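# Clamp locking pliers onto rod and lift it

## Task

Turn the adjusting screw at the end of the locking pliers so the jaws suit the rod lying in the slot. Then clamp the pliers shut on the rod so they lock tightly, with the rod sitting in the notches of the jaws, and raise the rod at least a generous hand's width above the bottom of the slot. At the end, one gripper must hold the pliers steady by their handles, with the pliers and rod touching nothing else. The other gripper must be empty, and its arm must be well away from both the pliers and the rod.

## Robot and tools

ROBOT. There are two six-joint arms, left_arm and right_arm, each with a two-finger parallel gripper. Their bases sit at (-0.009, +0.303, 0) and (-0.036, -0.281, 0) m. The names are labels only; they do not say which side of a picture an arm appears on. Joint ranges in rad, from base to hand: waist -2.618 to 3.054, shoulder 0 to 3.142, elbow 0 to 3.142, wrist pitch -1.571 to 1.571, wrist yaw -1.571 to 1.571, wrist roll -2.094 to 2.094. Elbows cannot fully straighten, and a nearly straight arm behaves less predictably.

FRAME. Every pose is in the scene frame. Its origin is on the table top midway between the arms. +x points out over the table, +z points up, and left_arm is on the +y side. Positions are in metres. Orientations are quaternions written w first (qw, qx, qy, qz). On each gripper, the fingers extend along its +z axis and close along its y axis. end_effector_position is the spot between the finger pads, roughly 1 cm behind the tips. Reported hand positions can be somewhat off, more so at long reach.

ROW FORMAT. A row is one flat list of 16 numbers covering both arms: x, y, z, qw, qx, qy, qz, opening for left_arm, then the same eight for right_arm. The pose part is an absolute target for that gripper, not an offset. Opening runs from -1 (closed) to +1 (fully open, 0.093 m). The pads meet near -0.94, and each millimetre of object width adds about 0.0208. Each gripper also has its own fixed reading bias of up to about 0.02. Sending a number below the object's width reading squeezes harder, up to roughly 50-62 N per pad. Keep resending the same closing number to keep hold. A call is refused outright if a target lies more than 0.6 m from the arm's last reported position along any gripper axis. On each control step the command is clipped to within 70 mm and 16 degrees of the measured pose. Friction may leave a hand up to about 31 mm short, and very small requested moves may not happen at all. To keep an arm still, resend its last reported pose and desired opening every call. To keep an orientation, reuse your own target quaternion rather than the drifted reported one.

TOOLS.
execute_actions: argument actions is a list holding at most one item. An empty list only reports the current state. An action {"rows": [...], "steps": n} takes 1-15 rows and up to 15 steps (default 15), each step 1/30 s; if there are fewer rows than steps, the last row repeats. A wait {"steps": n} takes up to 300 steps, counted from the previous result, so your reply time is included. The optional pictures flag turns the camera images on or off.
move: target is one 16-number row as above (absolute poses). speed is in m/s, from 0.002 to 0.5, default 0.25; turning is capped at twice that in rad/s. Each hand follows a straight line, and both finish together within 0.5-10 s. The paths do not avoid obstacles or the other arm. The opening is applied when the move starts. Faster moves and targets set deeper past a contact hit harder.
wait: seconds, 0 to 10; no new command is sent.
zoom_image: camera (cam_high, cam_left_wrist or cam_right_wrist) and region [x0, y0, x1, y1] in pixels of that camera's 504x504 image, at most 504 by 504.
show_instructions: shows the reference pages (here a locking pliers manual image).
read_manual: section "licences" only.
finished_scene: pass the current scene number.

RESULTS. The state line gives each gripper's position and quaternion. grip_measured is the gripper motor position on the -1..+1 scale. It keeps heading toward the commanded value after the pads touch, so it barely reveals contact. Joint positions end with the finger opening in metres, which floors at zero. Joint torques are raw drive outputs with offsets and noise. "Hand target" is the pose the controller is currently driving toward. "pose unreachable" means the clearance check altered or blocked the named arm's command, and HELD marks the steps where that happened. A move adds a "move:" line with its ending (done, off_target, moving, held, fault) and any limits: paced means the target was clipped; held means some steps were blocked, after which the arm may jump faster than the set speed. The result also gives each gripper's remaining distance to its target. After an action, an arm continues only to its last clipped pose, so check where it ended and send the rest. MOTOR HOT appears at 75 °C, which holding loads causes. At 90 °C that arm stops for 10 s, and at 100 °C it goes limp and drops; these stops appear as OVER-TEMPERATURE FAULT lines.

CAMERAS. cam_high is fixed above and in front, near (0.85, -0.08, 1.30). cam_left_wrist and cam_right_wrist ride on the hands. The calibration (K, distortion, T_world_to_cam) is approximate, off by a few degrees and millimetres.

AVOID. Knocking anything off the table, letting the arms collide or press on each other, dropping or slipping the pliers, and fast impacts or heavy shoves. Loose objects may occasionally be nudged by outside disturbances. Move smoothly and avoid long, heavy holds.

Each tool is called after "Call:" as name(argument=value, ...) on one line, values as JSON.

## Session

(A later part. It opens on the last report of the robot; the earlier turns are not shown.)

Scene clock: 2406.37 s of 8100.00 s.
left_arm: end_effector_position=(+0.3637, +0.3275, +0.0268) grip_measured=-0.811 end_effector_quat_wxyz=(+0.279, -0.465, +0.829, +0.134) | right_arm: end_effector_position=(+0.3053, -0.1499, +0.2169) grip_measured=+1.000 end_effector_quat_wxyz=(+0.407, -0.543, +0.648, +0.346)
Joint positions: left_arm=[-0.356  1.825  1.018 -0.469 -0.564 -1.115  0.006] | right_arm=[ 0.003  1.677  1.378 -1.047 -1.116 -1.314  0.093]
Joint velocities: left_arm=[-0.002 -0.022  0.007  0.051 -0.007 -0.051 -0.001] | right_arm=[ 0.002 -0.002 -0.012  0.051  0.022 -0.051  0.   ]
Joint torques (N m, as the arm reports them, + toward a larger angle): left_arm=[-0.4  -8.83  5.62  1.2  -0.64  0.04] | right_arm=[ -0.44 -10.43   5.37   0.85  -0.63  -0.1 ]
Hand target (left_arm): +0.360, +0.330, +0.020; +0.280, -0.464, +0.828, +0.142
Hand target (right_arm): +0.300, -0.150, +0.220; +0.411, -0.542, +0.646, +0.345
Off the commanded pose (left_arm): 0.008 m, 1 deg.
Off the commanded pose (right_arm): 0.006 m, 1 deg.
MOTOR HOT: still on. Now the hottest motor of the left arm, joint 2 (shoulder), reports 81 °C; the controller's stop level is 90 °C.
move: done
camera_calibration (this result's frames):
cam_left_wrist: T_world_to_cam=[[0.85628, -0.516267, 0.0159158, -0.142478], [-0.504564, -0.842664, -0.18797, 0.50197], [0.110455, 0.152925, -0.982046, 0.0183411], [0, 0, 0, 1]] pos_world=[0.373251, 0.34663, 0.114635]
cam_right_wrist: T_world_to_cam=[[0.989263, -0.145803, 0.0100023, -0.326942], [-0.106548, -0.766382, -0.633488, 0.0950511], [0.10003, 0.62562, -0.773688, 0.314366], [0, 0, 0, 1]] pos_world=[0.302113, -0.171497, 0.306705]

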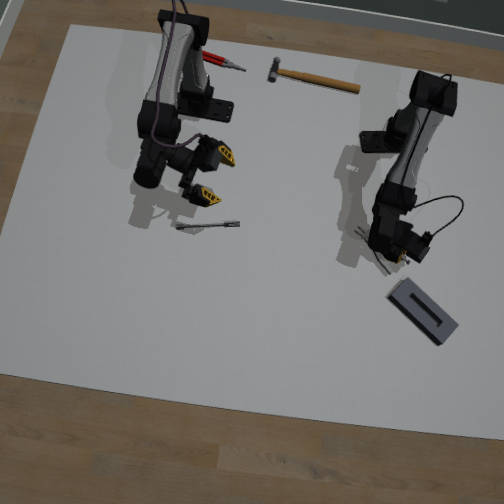

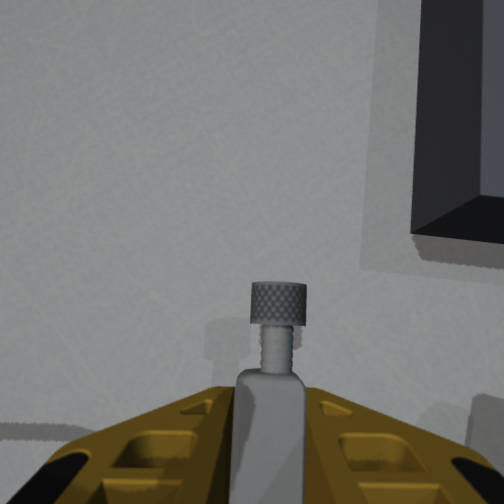

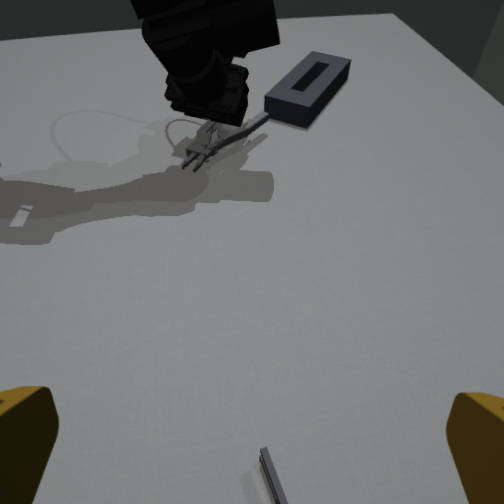

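Call:
move(target=[0.36,0.33,0.008,0.28,-0.464,0.828,0.142,-0.9,0.30,-0.15,0.22,0.411,-0.542,0.646,0.345,1], speed=0.012)

Call:
move(target=[0.36,0.33,0.012,0.28,-0.464,0.828,0.142,-0.4,0.30,-0.15,0.22,0.411,-0.542,0.646,0.345,1], speed=0.012)

Call:
move(target=[0.358,0.322,0.045,0.0,-0.485,0.875,0.0,-0.4,0.30,-0.15,0.22,0.411,-0.542,0.646,0.345,1], speed=0.1)

Scene clock: 2412.93 s of 8100.00 s.
left_arm: end_effector_position=(+0.3672, +0.3274, +0.0207) grip_measured=-0.811 end_effector_quat_wxyz=(+0.286, -0.467, +0.827, +0.131) | right_arm: end_effector_position=(+0.3053, -0.1499, +0.2169) grip_measured=+1.000 end_effector_quat_wxyz=(+0.407, -0.543, +0.648, +0.346)
Joint positions: left_arm=[-0.356  1.841  1.005 -0.421 -0.568 -1.115  0.006] | right_arm=[ 0.003  1.677  1.378 -1.047 -1.116 -1.314  0.093]
Joint velocities: left_arm=[-0.007  0.002 -0.007 -0.066  0.037 -0.051 -0.001] | right_arm=[-0.022 -0.022 -0.007  0.007 -0.007 -0.095  0.   ]
Joint torques (N m, as the arm reports them, + toward a larger angle): left_arm=[-0.49 -8.04  4.71  1.26 -0.61  0.02] | right_arm=[ -0.44 -10.42   5.33   0.85  -0.64  -0.1 ]
Hand target (left_arm): +0.360, +0.330, +0.008; +0.280, -0.464, +0.828, +0.142
Hand target (right_arm): +0.300, -0.150, +0.220; +0.411, -0.542, +0.646, +0.345
Off the commanded pose (left_arm): 0.015 m, 2 deg.
Off the commanded pose (right_arm): 0.006 m, 1 deg.
MOTOR HOT: still on. Now the hottest motor of the left arm, joint 2 (shoulder), reports 78 °C; the controller's stop level is 90 °C.
move: off_target (left_arm)
camera_calibration (this result's frames):
cam_left_wrist: T_world_to_cam=[[0.856402, -0.51539, 0.0307954, -0.146168], [-0.500334, -0.843149, -0.196891, 0.501294], [0.127441, 0.15321, -0.979942, 0.00561011], [0, 0, 0, 1]] pos_world=[0.375278, 0.346472, 0.108699]
cam_right_wrist: T_world_to_cam=[[0.989263, -0.145803, 0.0100023, -0.326942], [-0.106548, -0.766382, -0.633488, 0.0950511], [0.10003, 0.62562, -0.773688, 0.314366], [0, 0, 0, 1]] pos_world=[0.302113, -0.171497, 0.306705]

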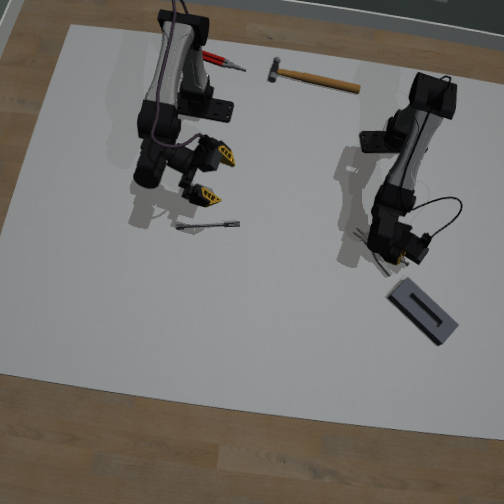

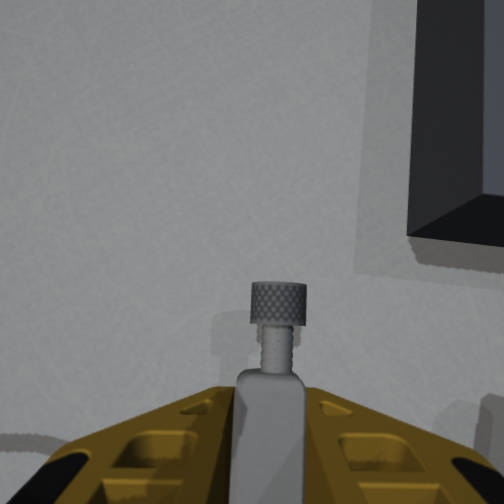

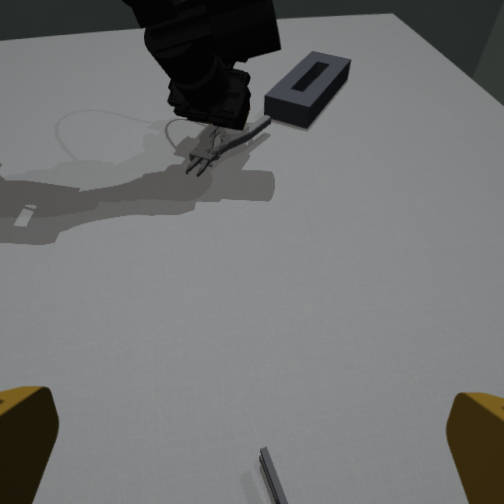

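Scene clock: 2414.27 s of 8100.00 s.
left_arm: end_effector_position=(+0.3673, +0.3277, +0.0210) grip_measured=-0.401 end_effector_quat_wxyz=(+0.287, -0.467, +0.826, +0.132) | right_arm: end_effector_position=(+0.3053, -0.1499, +0.2169) grip_measured=+1.000 end_effector_quat_wxyz=(+0.407, -0.543, +0.648, +0.346)
Joint positions: left_arm=[-0.356  1.841  1.005 -0.421 -0.57  -1.115  0.026] | right_arm=[ 0.003  1.677  1.378 -1.047 -1.116 -1.314  0.093]
Joint velocities: left_arm=[ 0.007 -0.007  0.002 -0.066 -0.051  0.007 -0.001] | right_arm=[-0.012  0.007  0.007  0.007 -0.081 -0.051  0.   ]
Joint torques (N m, as the arm reports them, + toward a larger angle): left_arm=[-0.27 -8.94  5.26  1.15 -0.62  0.02] | right_arm=[ -0.44 -10.42   5.39   0.83  -0.63  -0.1 ]
Hand target (left_arm): +0.360, +0.330, +0.012; +0.280, -0.464, +0.828, +0.142
Hand target (right_arm): +0.300, -0.150, +0.220; +0.411, -0.542, +0.646, +0.345
Off the commanded pose (left_arm): 0.012 m, 1 deg.
Off the commanded pose (right_arm): 0.006 m, 1 deg.
MOTOR HOT: still on. Now the hottest motor of the left arm, joint 2 (shoulder), reports 78 °C; the controller's stop level is 90 °C.
move: off_target (left_arm)
camera_calibration (this result's frames):
cam_left_wrist: T_world_to_cam=[[0.856801, -0.514759, 0.0302519, -0.146386], [-0.499476, -0.843078, -0.199355, 0.501407], [0.128125, 0.155697, -0.97946, 0.00471816], [0, 0, 0, 1]] pos_world=[0.37526, 0.346637, 0.109008]
cam_right_wrist: T_world_to_cam=[[0.989263, -0.145803, 0.0100023, -0.326942], [-0.106548, -0.766382, -0.633488, 0.0950511], [0.10003, 0.62562, -0.773688, 0.314366], [0, 0, 0, 1]] pos_world=[0.302113, -0.171497, 0.306705]

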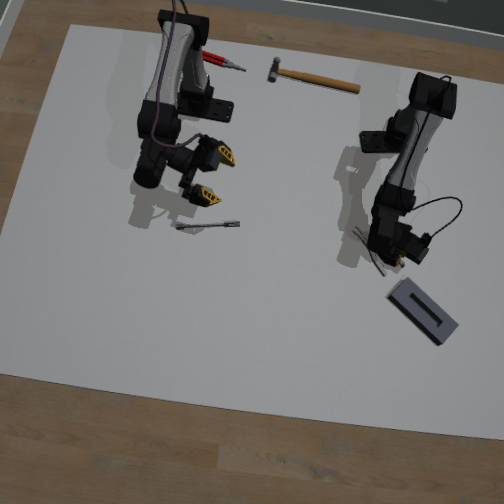

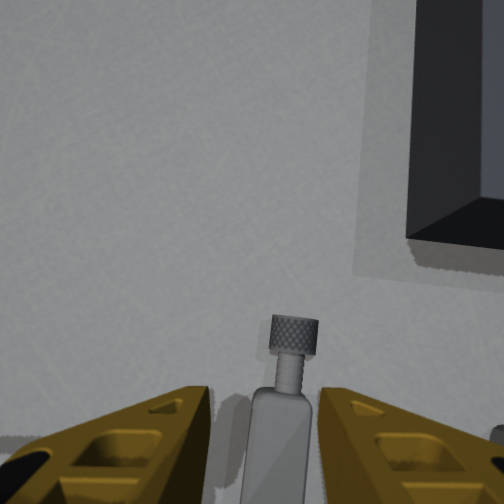

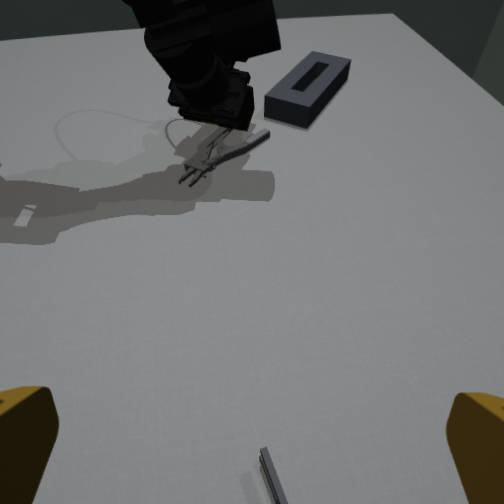

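Scene clock: 2417.97 s of 8100.00 s.
left_arm: end_effector_position=(+0.3548, +0.3212, +0.0444) grip_measured=-0.401 end_effector_quat_wxyz=(+0.008, -0.484, +0.875, -0.000) | right_arm: end_effector_position=(+0.3053, -0.1499, +0.2169) grip_measured=+1.000 end_effector_quat_wxyz=(+0.407, -0.543, +0.648, +0.346)
Joint positions: left_arm=[-0.131  1.953  1.425 -1.027 -0.007 -0.965  0.026] | right_arm=[ 0.003  1.677  1.378 -1.047 -1.116 -1.314  0.093]
Joint velocities: left_arm=[-0.012  0.017 -0.007 -0.007 -0.037  0.037 -0.   ] | right_arm=[ 0.002 -0.002  0.027 -0.007 -0.022  0.081  0.   ]
Joint torques (N m, as the arm reports them, + toward a larger angle): left_arm=[ 0.28 -9.62 10.3   0.22 -0.13  0.12] | right_arm=[ -0.46 -10.39   5.34   0.83  -0.62  -0.1 ]
Hand target (left_arm): +0.358, +0.324, +0.044; +0.005, -0.484, +0.875, -0.001
Hand target (right_arm): +0.300, -0.150, +0.220; +0.411, -0.542, +0.646, +0.345
Off the commanded pose (left_arm): 0.003 m, 1 deg.
Off the commanded pose (right_arm): 0.006 m, 1 deg.
MOTOR HOT: still on. Now the hottest motor of the left arm, joint 2 (shoulder), reports 77 °C; the controller's stop level is 90 °C.
move: done
camera_calibration (this result's frames):
cam_left_wrist: T_world_to_cam=[[0.84869, -0.528558, -0.0187501, -0.130233], [-0.475107, -0.777482, 0.412063, 0.437417], [-0.232377, -0.340805, -0.910963, 0.314581], [0, 0, 0, 1]] pos_world=[0.391448, 0.378459, 0.103886]
cam_right_wrist: T_world_to_cam=[[0.989263, -0.145803, 0.0100023, -0.326942], [-0.106548, -0.766382, -0.633488, 0.0950511], [0.10003, 0.62562, -0.773688, 0.314366], [0, 0, 0, 1]] pos_world=[0.302113, -0.171497, 0.306705]

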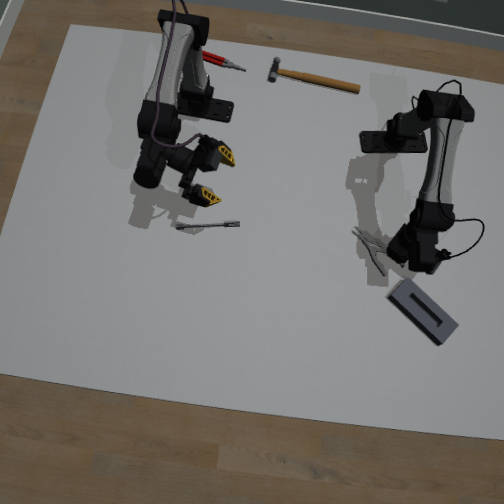

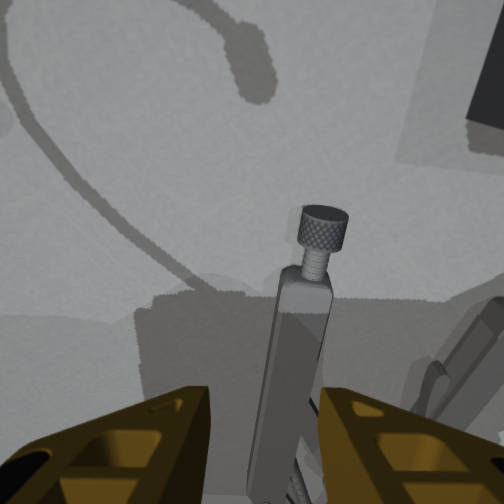

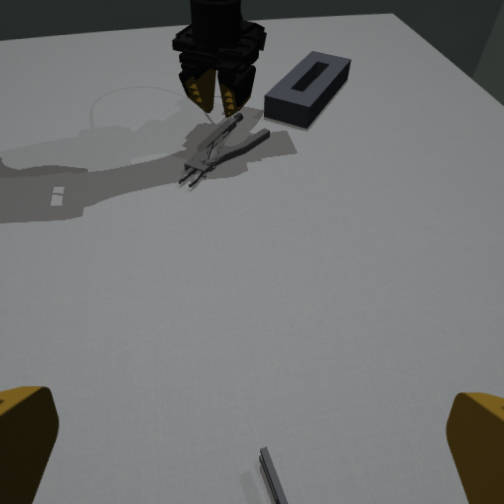

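Call:
move(target=[0.363,0.316,0.034,0.0,-0.415,0.910,0.0,-0.4,0.30,-0.15,0.22,0.411,-0.542,0.646,0.345,1], speed=0.03)

Scene clock: 2423.80 s of 8100.00 s.
left_arm: end_effector_position=(+0.3518, +0.3205, +0.0326) grip_measured=-0.401 end_effector_quat_wxyz=(-0.009, -0.425, +0.905, +0.006) | right_arm: end_effector_position=(+0.3053, -0.1499, +0.2169) grip_measured=+1.000 end_effector_quat_wxyz=(+0.407, -0.543, +0.648, +0.346)
Joint positions: left_arm=[-0.131  1.987  1.425 -1.029 -0.004 -0.832  0.026] | right_arm=[ 0.003  1.677  1.378 -1.047 -1.116 -1.314  0.093]
Joint velocities: left_arm=[-0.002  0.002 -0.002  0.007 -0.007  0.022  0.   ] | right_arm=[ 0.012 -0.017 -0.002 -0.037  0.022  0.037  0.   ]
Joint torques (N m, as the arm reports them, + toward a larger angle): left_arm=[-1.17 -9.97 11.06  0.34 -0.07  0.17] | right_arm=[ -0.45 -10.39   5.34   0.83  -0.63  -0.1 ]
Hand target (left_arm): +0.363, +0.316, +0.034; -0.000, -0.415, +0.910, -0.000
Hand target (right_arm): +0.300, -0.150, +0.220; +0.411, -0.542, +0.646, +0.345
Off the commanded pose (left_arm): 0.012 m, 2 deg.
Off the commanded pose (right_arm): 0.006 m, 1 deg.
MOTOR HOT: still on. Now the hottest motor of the left arm, joint 2 (shoulder), reports 75 °C; the controller's stop level is 90 °C.
move: off_target (left_arm)
camera_calibration (this result's frames):
cam_left_wrist: T_world_to_cam=[[0.770089, -0.636349, -0.0449746, -0.0653022], [-0.558365, -0.706454, 0.434914, 0.44611], [-0.30853, -0.309811, -0.899348, 0.319428], [0, 0, 0, 1]] pos_world=[0.397934, 0.372564, 0.09032]
cam_right_wrist: T_world_to_cam=[[0.989263, -0.145803, 0.0100023, -0.326942], [-0.106548, -0.766382, -0.633488, 0.0950511], [0.10003, 0.62562, -0.773688, 0.314366], [0, 0, 0, 1]] pos_world=[0.302113, -0.171497, 0.306705]

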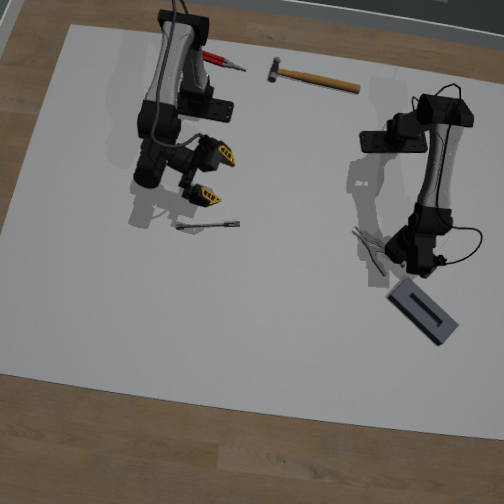

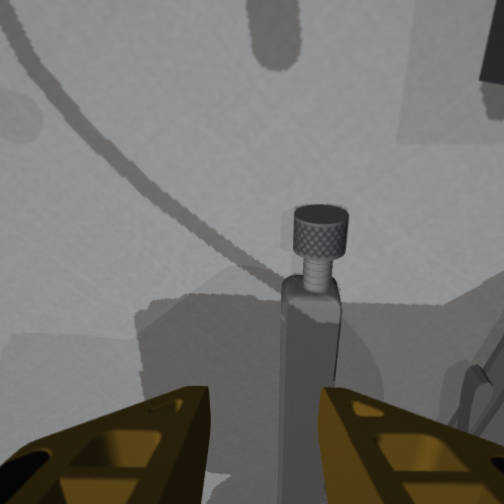

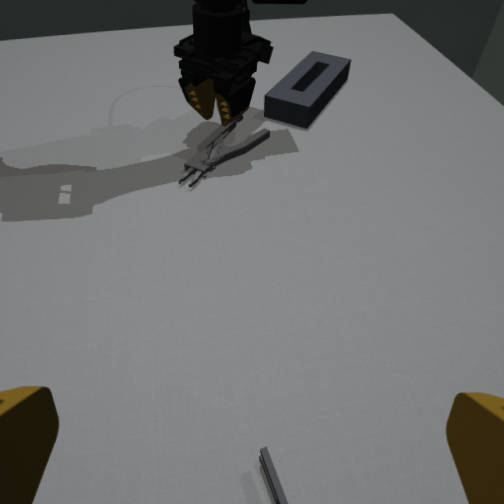

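Need +n 10 mm and ~+10 mm toward the knurl.

Call:
move(target=[0.374,0.314,0.038,0.0,-0.415,0.910,0.0,-0.4,0.30,-0.15,0.22,0.411,-0.542,0.646,0.345,1], speed=0.015)

Scene clock: 2427.83 s of 8100.00 s.
left_arm: end_effector_position=(+0.3703, +0.3183, +0.0393) grip_measured=-0.401 end_effector_quat_wxyz=(+0.004, -0.420, +0.907, +0.000) | right_arm: end_effector_position=(+0.3053, -0.1499, +0.2169) grip_measured=+1.000 end_effector_quat_wxyz=(+0.407, -0.543, +0.648, +0.346)
Joint positions: left_arm=[-0.139  2.022  1.503 -1.045 -0.004 -0.83   0.026] | right_arm=[ 0.003  1.677  1.378 -1.047 -1.116 -1.314  0.093]
Joint velocities: left_arm=[ 0.007 -0.007 -0.007 -0.007  0.022  0.007 -0.001] | right_arm=[-0.007  0.007 -0.007  0.007 -0.022  0.095  0.   ]
Joint torques (N m, as the arm reports them, + toward a larger angle): left_arm=[ -0.92 -10.45  10.35   0.23  -0.09   0.08] | right_arm=[ -0.45 -10.44   5.31   0.84  -0.64  -0.11]
Hand target (left_arm): +0.374, +0.314, +0.038; +0.000, -0.415, +0.910, -0.000
Hand target (right_arm): +0.300, -0.150, +0.220; +0.411, -0.542, +0.646, +0.345
Off the commanded pose (left_arm): 0.006 m, 1 deg.
Off the commanded pose (right_arm): 0.006 m, 1 deg.
MOTOR HOT: still on. Now the hottest motor of the left arm, joint 2 (shoulder), reports 74 °C; the controller's stop level is 90 °C.
move: done
camera_calibration (this result's frames):
cam_left_wrist: T_world_to_cam=[[0.764468, -0.644212, -0.02408, -0.0768493], [-0.577641, -0.701098, 0.418081, 0.458037], [-0.286215, -0.3057, -0.908091, 0.32125], [0, 0, 0, 1]] pos_world=[0.415276, 0.369828, 0.0983775]
cam_right_wrist: T_world_to_cam=[[0.989263, -0.145803, 0.0100023, -0.326942], [-0.106548, -0.766382, -0.633488, 0.0950511], [0.10003, 0.62562, -0.773688, 0.314366], [0, 0, 0, 1]] pos_world=[0.302113, -0.171497, 0.306705]

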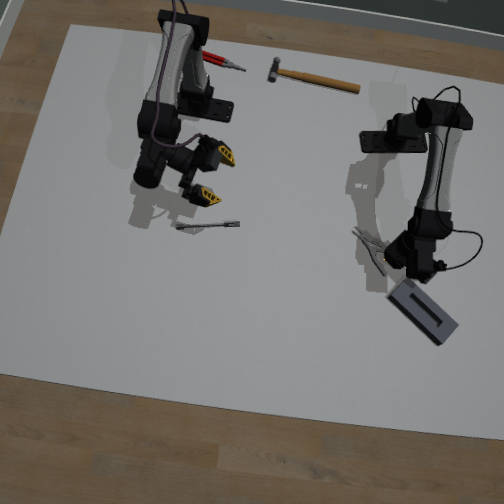

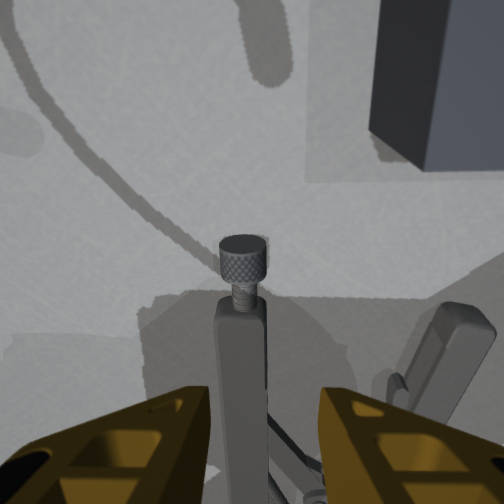

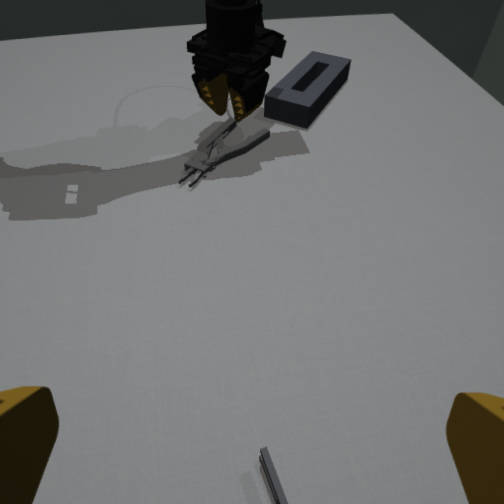

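Call:
move(target=[0.368,0.321,0.010,0.0,-0.415,0.910,0.0,-0.4,0.30,-0.15,0.22,0.411,-0.542,0.646,0.345,1], speed=0.015)

Scene clock: 2431.83 s of 8100.00 s.
left_arm: end_effector_position=(+0.3760, +0.3185, +0.0279) grip_measured=-0.401 end_effector_quat_wxyz=(+0.017, -0.415, +0.910, -0.005) | right_arm: end_effector_position=(+0.3053, -0.1499, +0.2169) grip_measured=+1.000 end_effector_quat_wxyz=(+0.407, -0.543, +0.648, +0.346)
Joint positions: left_arm=[-0.138  2.031  1.469 -0.974 -0.003 -0.819  0.026] | right_arm=[ 0.003  1.677  1.378 -1.047 -1.116 -1.314  0.093]
Joint velocities: left_arm=[-0.002 -0.007  0.017  0.007 -0.051 -0.081 -0.   ] | right_arm=[-0.017 -0.032 -0.002 -0.022  0.007 -0.051  0.   ]
Joint torques (N m, as the arm reports them, + toward a larger angle): left_arm=[ 0.39 -9.95  4.49  0.71 -0.12  0.12] | right_arm=[ -0.4  -10.43   5.34   0.84  -0.63  -0.11]
Hand target (left_arm): +0.368, +0.321, +0.010; -0.000, -0.415, +0.910, -0.000
Hand target (right_arm): +0.300, -0.150, +0.220; +0.411, -0.542, +0.646, +0.345
Off the commanded pose (left_arm): 0.020 m, 2 deg.
Off the commanded pose (right_arm): 0.006 m, 1 deg.
MOTOR HOT: still on. Now the hottest motor of the left arm, joint 2 (shoulder), reports 73 °C; the controller's stop level is 90 °C.
move: off_target (left_arm)
camera_calibration (this result's frames):
cam_left_wrist: T_world_to_cam=[[0.757664, -0.652635, -0.00353732, -0.0766393], [-0.596616, -0.694806, 0.401614, 0.471846], [-0.264565, -0.302178, -0.915802, 0.303504], [0, 0, 0, 1]] pos_world=[0.419874, 0.369536, 0.0881782]
cam_right_wrist: T_world_to_cam=[[0.989263, -0.145803, 0.0100023, -0.326942], [-0.106548, -0.766382, -0.633488, 0.0950511], [0.10003, 0.62562, -0.773688, 0.314366], [0, 0, 0, 1]] pos_world=[0.302113, -0.171497, 0.306705]

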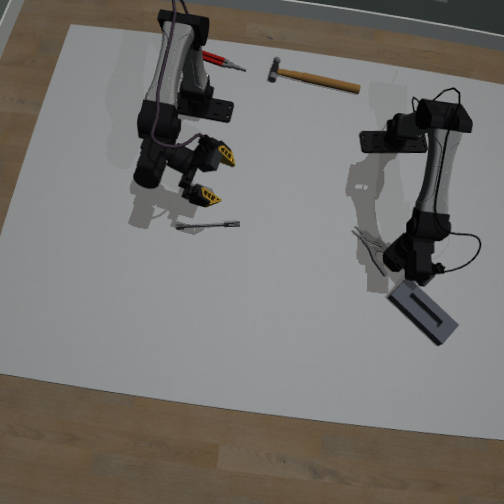

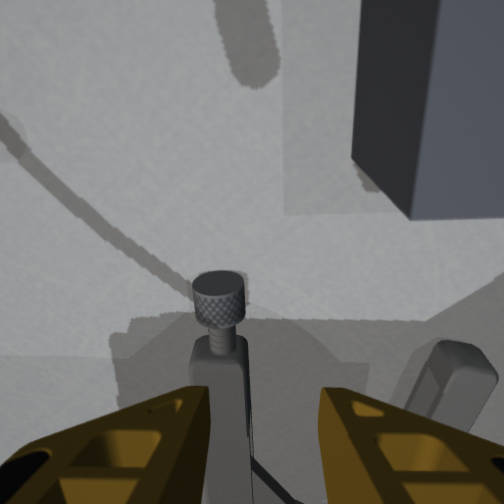

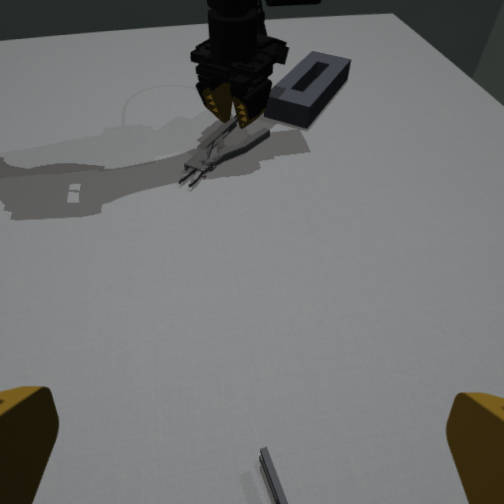

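Finger on the handle. Back up and shift.

Call:
move(target=[0.358,0.328,0.036,0.0,-0.415,0.910,0.0,-0.2,0.30,-0.15,0.22,0.411,-0.542,0.646,0.345,1], speed=0.015)

Scene clock: 2435.00 s of 8100.00 s.
left_arm: end_effector_position=(+0.3689, +0.3249, +0.0377) grip_measured=-0.201 end_effector_quat_wxyz=(+0.012, -0.415, +0.910, -0.005) | right_arm: end_effector_position=(+0.3053, -0.1499, +0.2169) grip_measured=+1.000 end_effector_quat_wxyz=(+0.407, -0.543, +0.648, +0.346)
Joint positions: left_arm=[-0.119  2.003  1.469 -1.011  0.001 -0.799  0.036] | right_arm=[ 0.003  1.677  1.378 -1.047 -1.116 -1.314  0.093]
Joint velocities: left_arm=[-0.002 -0.002  0.002  0.022 -0.007 -0.007  0.   ] | right_arm=[-0.007 -0.007  0.002 -0.051  0.037  0.022  0.   ]
Joint torques (N m, as the arm reports them, + toward a larger angle): left_arm=[  0.35 -13.56   5.11   0.28  -0.14   0.15] | right_arm=[ -0.43 -10.43   5.37   0.83  -0.63  -0.1 ]
Hand target (left_arm): +0.358, +0.328, +0.036; -0.000, -0.415, +0.910, +0.000
Hand target (right_arm): +0.300, -0.150, +0.220; +0.411, -0.542, +0.646, +0.345
Off the commanded pose (left_arm): 0.011 m, 1 deg.
Off the commanded pose (right_arm): 0.006 m, 1 deg.
MOTOR HOT: still on. Now the hottest motor of the left arm, joint 2 (shoulder), reports 73 °C; the controller's stop level is 90 °C.
move: off_target (left_arm)
camera_calibration (this result's frames):
cam_left_wrist: T_world_to_cam=[[0.757051, -0.653304, -0.00824561, -0.0664953], [-0.59355, -0.692972, 0.409253, 0.466129], [-0.273081, -0.304931, -0.912384, 0.316452], [0, 0, 0, 1]] pos_world=[0.413428, 0.376069, 0.0974123]
cam_right_wrist: T_world_to_cam=[[0.989263, -0.145803, 0.0100023, -0.326942], [-0.106548, -0.766382, -0.633488, 0.0950511], [0.10003, 0.62562, -0.773688, 0.314366], [0, 0, 0, 1]] pos_world=[0.302113, -0.171497, 0.306705]

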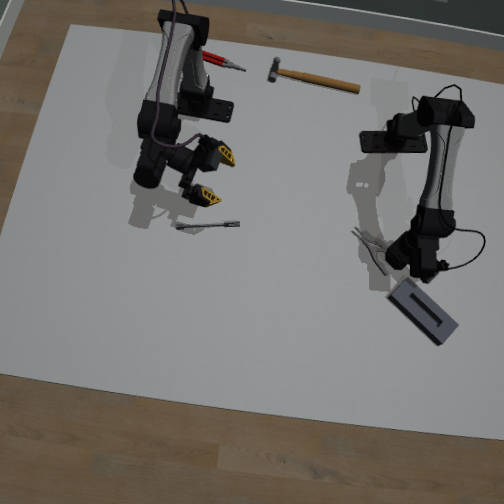

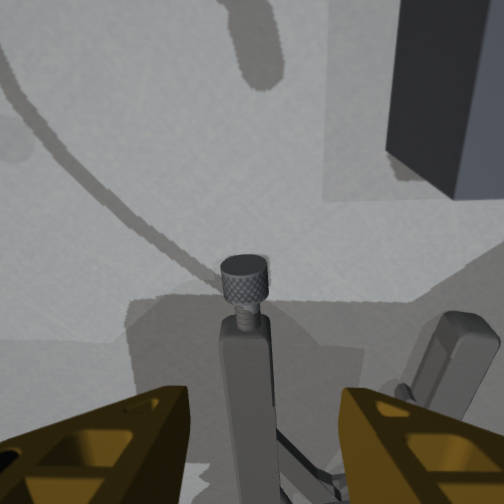

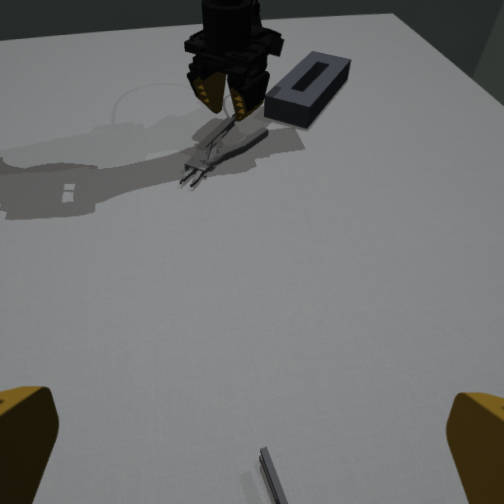

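Call:
move(target=[0.352,0.324,0.008,0.0,-0.435,0.900,0.0,-0.2,0.30,-0.15,0.22,0.411,-0.542,0.646,0.345,1], speed=0.02)

Scene clock: 2441.00 s of 8100.00 s.
left_arm: end_effector_position=(+0.3591, +0.3243, +0.0168) grip_measured=-0.201 end_effector_quat_wxyz=(+0.007, -0.431, +0.902, -0.003) | right_arm: end_effector_position=(+0.3053, -0.1499, +0.2169) grip_measured=+1.000 end_effector_quat_wxyz=(+0.407, -0.543, +0.648, +0.346)
Joint positions: left_arm=[-0.119  2.003  1.381 -0.933  0.001 -0.834  0.036] | right_arm=[ 0.003  1.677  1.378 -1.047 -1.116 -1.314  0.093]
Joint velocities: left_arm=[-0.002  0.007 -0.002 -0.066 -0.007  0.022 -0.001] | right_arm=[ 0.012 -0.007  0.007 -0.081 -0.022 -0.095  0.   ]
Joint torques (N m, as the arm reports them, + toward a larger angle): left_arm=[ -0.35 -11.56   4.36   0.59  -0.14  -0.06] | right_arm=[ -0.44 -10.43   5.39   0.84  -0.63  -0.1 ]
Hand target (left_arm): +0.352, +0.324, +0.008; -0.000, -0.435, +0.900, -0.000
Hand target (right_arm): +0.300, -0.150, +0.220; +0.411, -0.542, +0.646, +0.345
Off the commanded pose (left_arm): 0.011 m, 1 deg.
Off the commanded pose (right_arm): 0.006 m, 1 deg.
MOTOR HOT: still on. Now the hottest motor of the left arm, joint 2 (shoulder), reports 73 °C; the controller's stop level is 90 °C.
move: off_target (left_arm)
camera_calibration (this result's frames):
cam_left_wrist: T_world_to_cam=[[0.779383, -0.626361, -0.0152941, -0.0762397], [-0.564648, -0.712754, 0.416118, 0.464396], [-0.271541, -0.31568, -0.909182, 0.297389], [0, 0, 0, 1]] pos_world=[0.402393, 0.377126, 0.0759711]
cam_right_wrist: T_world_to_cam=[[0.989263, -0.145803, 0.0100023, -0.326942], [-0.106548, -0.766382, -0.633488, 0.0950511], [0.10003, 0.62562, -0.773688, 0.314366], [0, 0, 0, 1]] pos_world=[0.302113, -0.171497, 0.306705]

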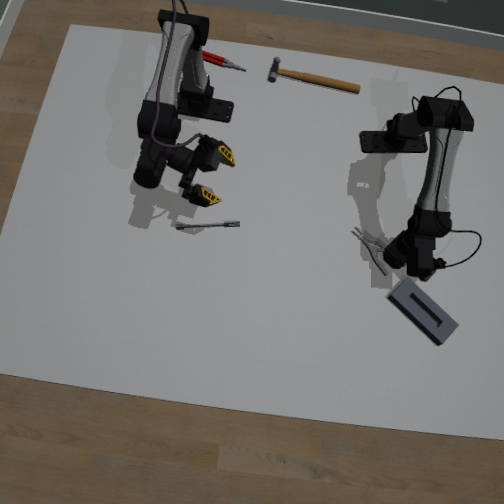

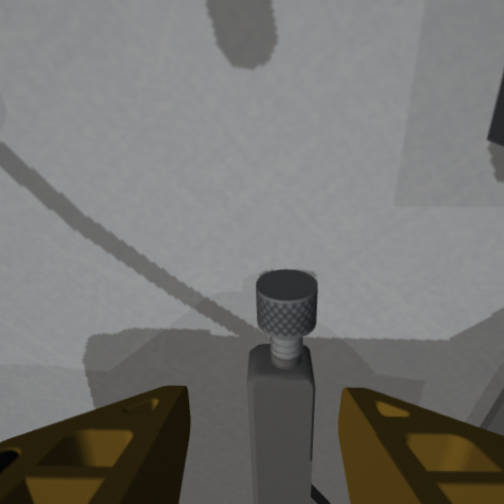

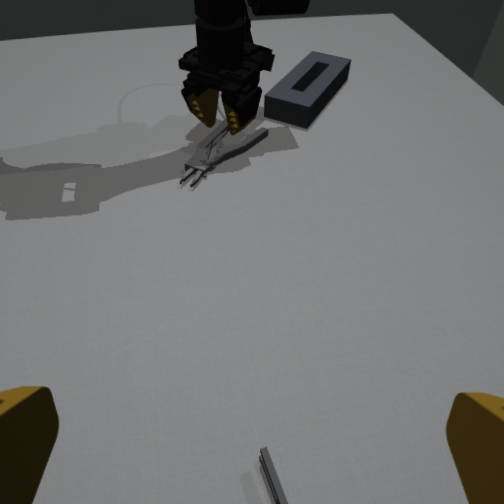

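Call:
move(target=[0.356,0.324,0.012,0.0,-0.435,0.900,0.0,-0.9,0.30,-0.15,0.22,0.411,-0.542,0.646,0.345,1], speed=0.02)

Call:
move(target=[0.33,0.28,0.13,0.0,-0.2,0.98,0.0,-0.9,0.30,-0.15,0.22,0.411,-0.542,0.646,0.345,1], speed=0.12)

Call:
move(target=[0.363,0.184,0.131,-0.009,0.857,0.515,-0.010,-0.9,0.30,0.06,0.13,0.633,-0.702,0.030,-0.326,-0.4], speed=0.25)

Scene clock: 2445.40 s of 8100.00 s.
left_arm: end_effector_position=(+0.3598, +0.3240, +0.0168) grip_measured=-0.834 end_effector_quat_wxyz=(+0.008, -0.432, +0.902, -0.005) | right_arm: end_effector_position=(+0.3053, -0.1499, +0.2169) grip_measured=+1.000 end_effector_quat_wxyz=(+0.407, -0.543, +0.648, +0.346)
Joint positions: left_arm=[-0.119  2.003  1.381 -0.931  0.003 -0.835  0.005] | right_arm=[ 0.003  1.677  1.378 -1.047 -1.116 -1.314  0.093]
Joint velocities: left_arm=[-0.002  0.002  0.007 -0.007 -0.037 -0.022  0.   ] | right_arm=[ 0.017 -0.022 -0.002 -0.007 -0.051  0.007  0.   ]
Joint torques (N m, as the arm reports them, + toward a larger angle): left_arm=[ -0.38 -10.96   7.06   0.32  -0.18  -0.1 ] | right_arm=[ -0.46 -10.39   5.36   0.84  -0.63  -0.09]
Hand target (left_arm): +0.356, +0.324, +0.012; +0.000, -0.435, +0.900, -0.000
Hand target (right_arm): +0.300, -0.150, +0.220; +0.411, -0.542, +0.646, +0.345
Off the commanded pose (left_arm): 0.006 m, 1 deg.
Off the commanded pose (right_arm): 0.006 m, 1 deg.
MOTOR HOT: still on. Now the hottest motor of the left arm, joint 2 (shoulder), reports 73 °C; the controller's stop level is 90 °C.
move: done
camera_calibration (this result's frames):
cam_left_wrist: T_world_to_cam=[[0.780356, -0.62522, -0.0120188, -0.0777096], [-0.564737, -0.712858, 0.415819, 0.464635], [-0.268546, -0.317699, -0.909368, 0.29707], [0, 0, 0, 1]] pos_world=[0.402815, 0.377012, 0.0760082]
cam_right_wrist: T_world_to_cam=[[0.989263, -0.145803, 0.0100023, -0.326942], [-0.106548, -0.766382, -0.633488, 0.0950511], [0.10003, 0.62562, -0.773688, 0.314366], [0, 0, 0, 1]] pos_world=[0.302113, -0.171497, 0.306705]

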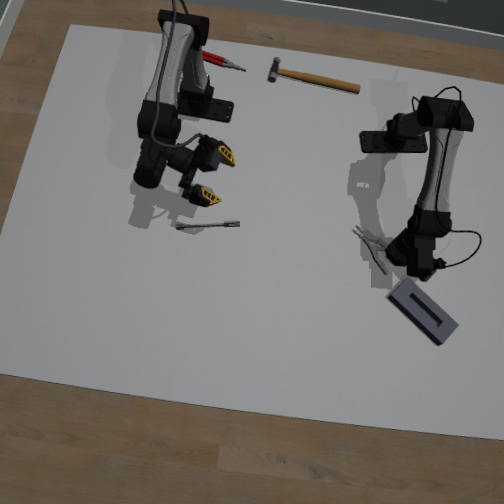

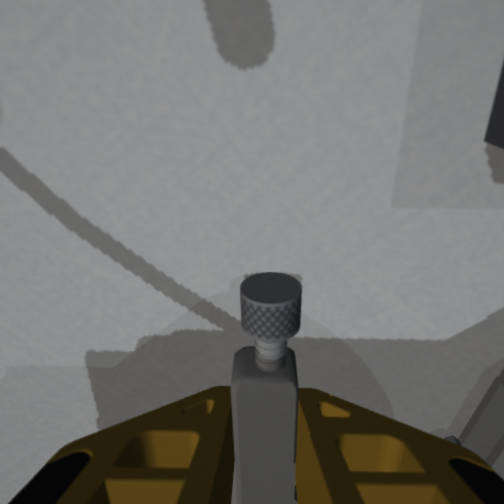

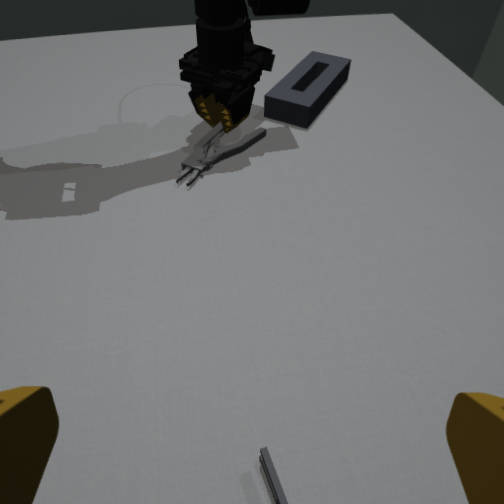

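Scene clock: 2447.93 s of 8100.00 s.
left_arm: end_effector_position=(+0.3267, +0.2824, +0.1172) grip_measured=-0.834 end_effector_quat_wxyz=(-0.012, -0.209, +0.978, +0.003) | right_arm: end_effector_position=(+0.3053, -0.1499, +0.2169) grip_measured=+1.000 end_effector_quat_wxyz=(+0.407, -0.543, +0.648, +0.346)
Joint positions: left_arm=[-0.239  1.839  1.565 -1.322  0.001 -0.482  0.005] | right_arm=[ 0.003  1.677  1.378 -1.047 -1.116 -1.314  0.093]
Joint velocities: left_arm=[ 0.002 -0.002  0.002 -0.066  0.022 -0.022 -0.001] | right_arm=[-0.002  0.002 -0.002 -0.095 -0.022 -0.022  0.   ]
Joint torques (N m, as the arm reports them, + toward a larger angle): left_arm=[ -0.88 -12.02  10.81   0.05  -0.08   0.12] | right_arm=[ -0.48 -10.42   5.37   0.83  -0.63  -0.1 ]
Hand target (left_arm): +0.328, +0.279, +0.130; -0.001, -0.200, +0.980, -0.002
Hand target (right_arm): +0.300, -0.150, +0.220; +0.411, -0.542, +0.646, +0.345
Off the commanded pose (left_arm): 0.013 m, 2 deg.
Off the commanded pose (right_arm): 0.006 m, 1 deg.
MOTOR HOT: still on. Now the hottest motor of the left arm, joint 2 (shoulder), reports 73 °C; the controller's stop level is 90 °C.
move: off_target (left_arm)
camera_calibration (this result's frames):
cam_left_wrist: T_world_to_cam=[[0.409428, -0.911541, -0.0382435, 0.128369], [-0.809791, -0.382395, 0.444986, 0.357793], [-0.420247, -0.15122, -0.89472, 0.367088], [0, 0, 0, 1]] pos_world=[0.391447, 0.309343, 0.174138]
cam_right_wrist: T_world_to_cam=[[0.989263, -0.145803, 0.0100023, -0.326942], [-0.106548, -0.766382, -0.633488, 0.0950511], [0.10003, 0.62562, -0.773688, 0.314366], [0, 0, 0, 1]] pos_world=[0.302113, -0.171497, 0.306705]

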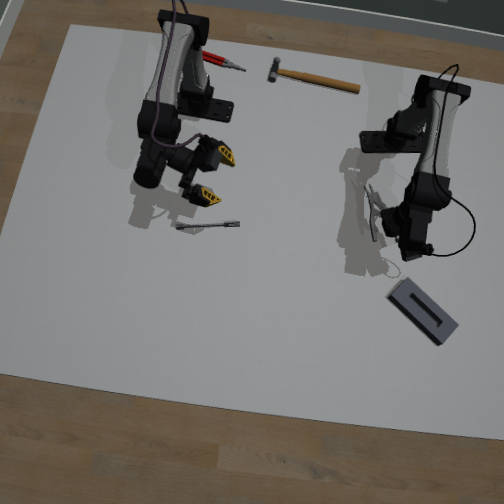

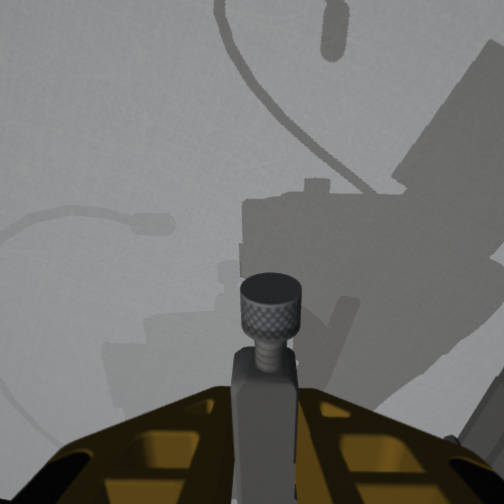

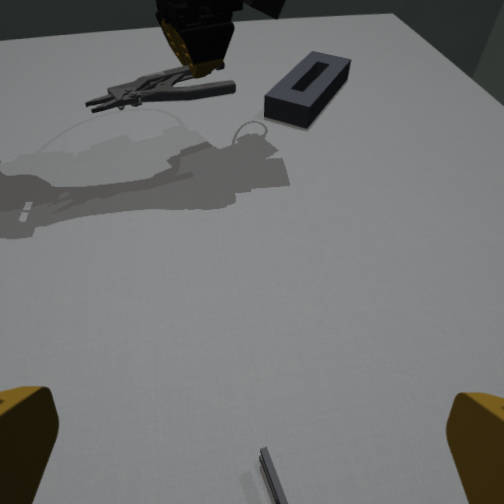

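Scene clock: 2453.53 s of 8100.00 s.
left_arm: end_effector_position=(+0.3619, +0.1866, +0.1286) grip_measured=-0.829 end_effector_quat_wxyz=(-0.005, +0.853, +0.522, -0.013) | right_arm: end_effector_position=(+0.2950, +0.0544, +0.1238) grip_measured=-0.399 end_effector_quat_wxyz=(-0.624, +0.712, -0.039, +0.319)
Joint positions: left_arm=[-0.476  2.058  1.913 -1.451  0.012  1.743  0.005] | right_arm=[ 0.72   1.987  0.628  1.34  -0.385 -1.996  0.026]
Joint velocities: left_arm=[-0.007  0.007 -0.017  0.007 -0.051 -0.007  0.   ] | right_arm=[-0.002 -0.007  0.007  0.007  0.007 -0.022 -0.001]
Joint torques (N m, as the arm reports them, + toward a larger angle): left_arm=[ -0.93 -11.57  10.81  -0.02  -0.03   0.17] | right_arm=[ 0.28 -7.54  6.37  2.61  0.01 -0.17]
Hand target (left_arm): +0.363, +0.183, +0.131; -0.006, +0.857, +0.515, -0.012
Hand target (right_arm): +0.298, +0.059, +0.129; -0.629, +0.703, -0.032, +0.331
Off the commanded pose (left_arm): 0.004 m, 1 deg.
Off the commanded pose (right_arm): 0.010 m, 2 deg.
MOTOR HOT: cleared. Now the hottest motor of the left arm, joint 2 (shoulder), reports 72 °C.
move: done
camera_calibration (this result's frames):
cam_left_wrist: T_world_to_cam=[[-0.892136, 0.45174, -0.00491063, 0.239422], [0.410138, 0.81444, 0.410455, -0.315738], [0.189418, 0.364168, -0.911868, 0.0630022], [0, 0, 0, 1]] pos_world=[0.33116, 0.12605, 0.188222]
cam_right_wrist: T_world_to_cam=[[-0.355116, 0.242662, 0.902778, -0.0210669], [0.491333, -0.773126, 0.401083, -0.112531], [0.795289, 0.585995, 0.155321, -0.20239], [0, 0, 0, 1]] pos_world=[0.208767, 0.0367114, 0.0955884]

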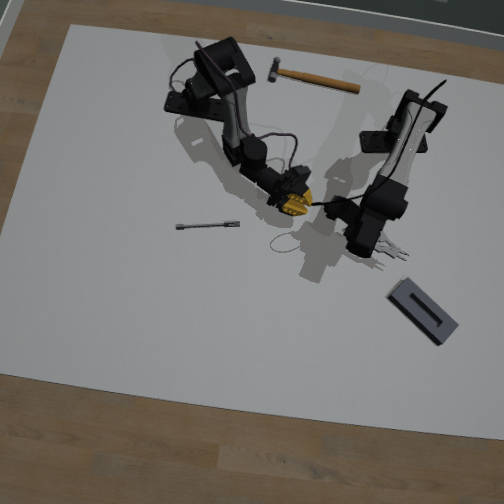

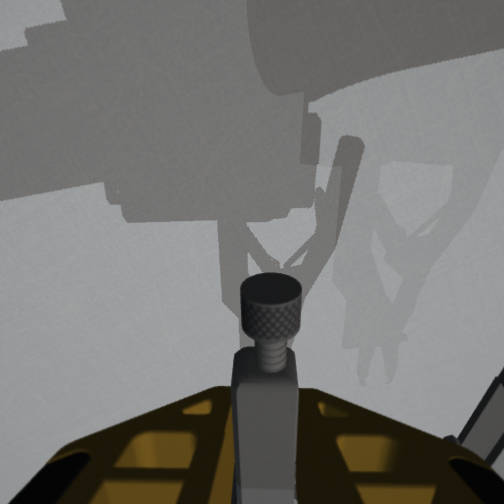

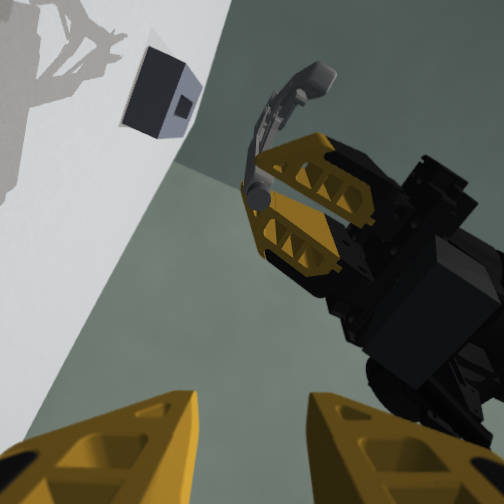

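Call:
move(target=[0.363,0.184,0.131,-0.009,0.857,0.515,-0.010,-0.9,0.322,0.135,0.118,0.633,-0.702,0.030,-0.326,-0.4], speed=0.05)

Scene clock: 2457.77 s of 8100.00 s.
left_arm: end_effector_position=(+0.3618, +0.1866, +0.1286) grip_measured=-0.829 end_effector_quat_wxyz=(-0.005, +0.853, +0.522, -0.013) | right_arm: end_effector_position=(+0.3191, +0.1305, +0.1189) grip_measured=-0.399 end_effector_quat_wxyz=(-0.634, +0.701, -0.030, +0.325)
Joint positions: left_arm=[-0.476  2.058  1.913 -1.451  0.012  1.744  0.005] | right_arm=[ 0.835  2.185  0.933  1.269 -0.282 -1.996  0.026]
Joint velocities: left_arm=[-0.012  0.002  0.002 -0.081 -0.007 -0.007 -0.   ] | right_arm=[-0.017 -0.002  0.007 -0.095 -0.095 -0.007 -0.   ]
Joint torques (N m, as the arm reports them, + toward a larger angle): left_arm=[ -0.98 -11.71  10.42  -0.01  -0.13   0.14] | right_arm=[  0.31 -10.11   7.02   2.26   0.06  -0.13]
Hand target (left_arm): +0.363, +0.184, +0.131; -0.009, +0.857, +0.515, -0.010
Hand target (right_arm): +0.321, +0.135, +0.117; -0.632, +0.702, -0.030, +0.326
Off the commanded pose (left_arm): 0.004 m, 1 deg.
Off the commanded pose (right_arm): 0.005 m, 0 deg.
move: done
camera_calibration (this result's frames):
cam_left_wrist: T_world_to_cam=[[-0.891625, 0.45275, -0.00461755, 0.238931], [0.411256, 0.81409, 0.410031, -0.315952], [0.189401, 0.363695, -0.91206, 0.0631571], [0, 0, 0, 1]] pos_world=[0.331012, 0.126067, 0.188256]
cam_right_wrist: T_world_to_cam=[[-0.381822, 0.218494, 0.898038, -0.0143588], [0.489852, -0.776115, 0.397103, -0.0622416], [0.783745, 0.591528, 0.189308, -0.266501], [0, 0, 0, 1]] pos_world=[0.233875, 0.112474, 0.0880617]

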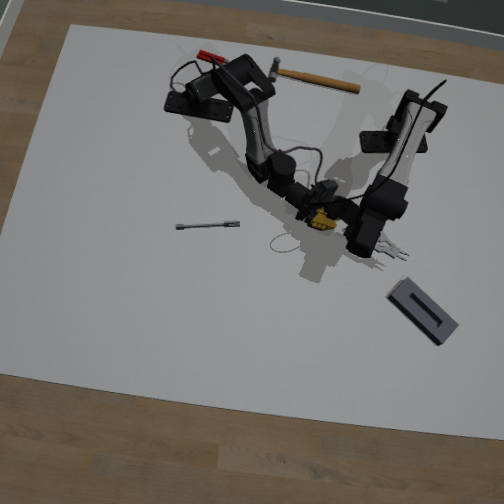

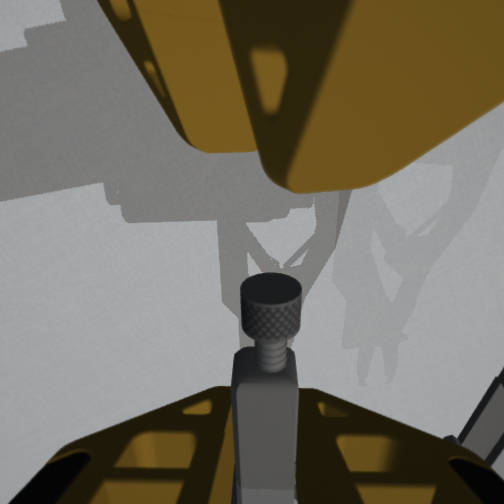

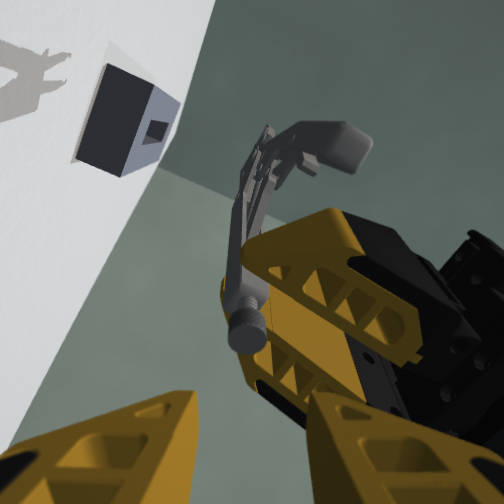

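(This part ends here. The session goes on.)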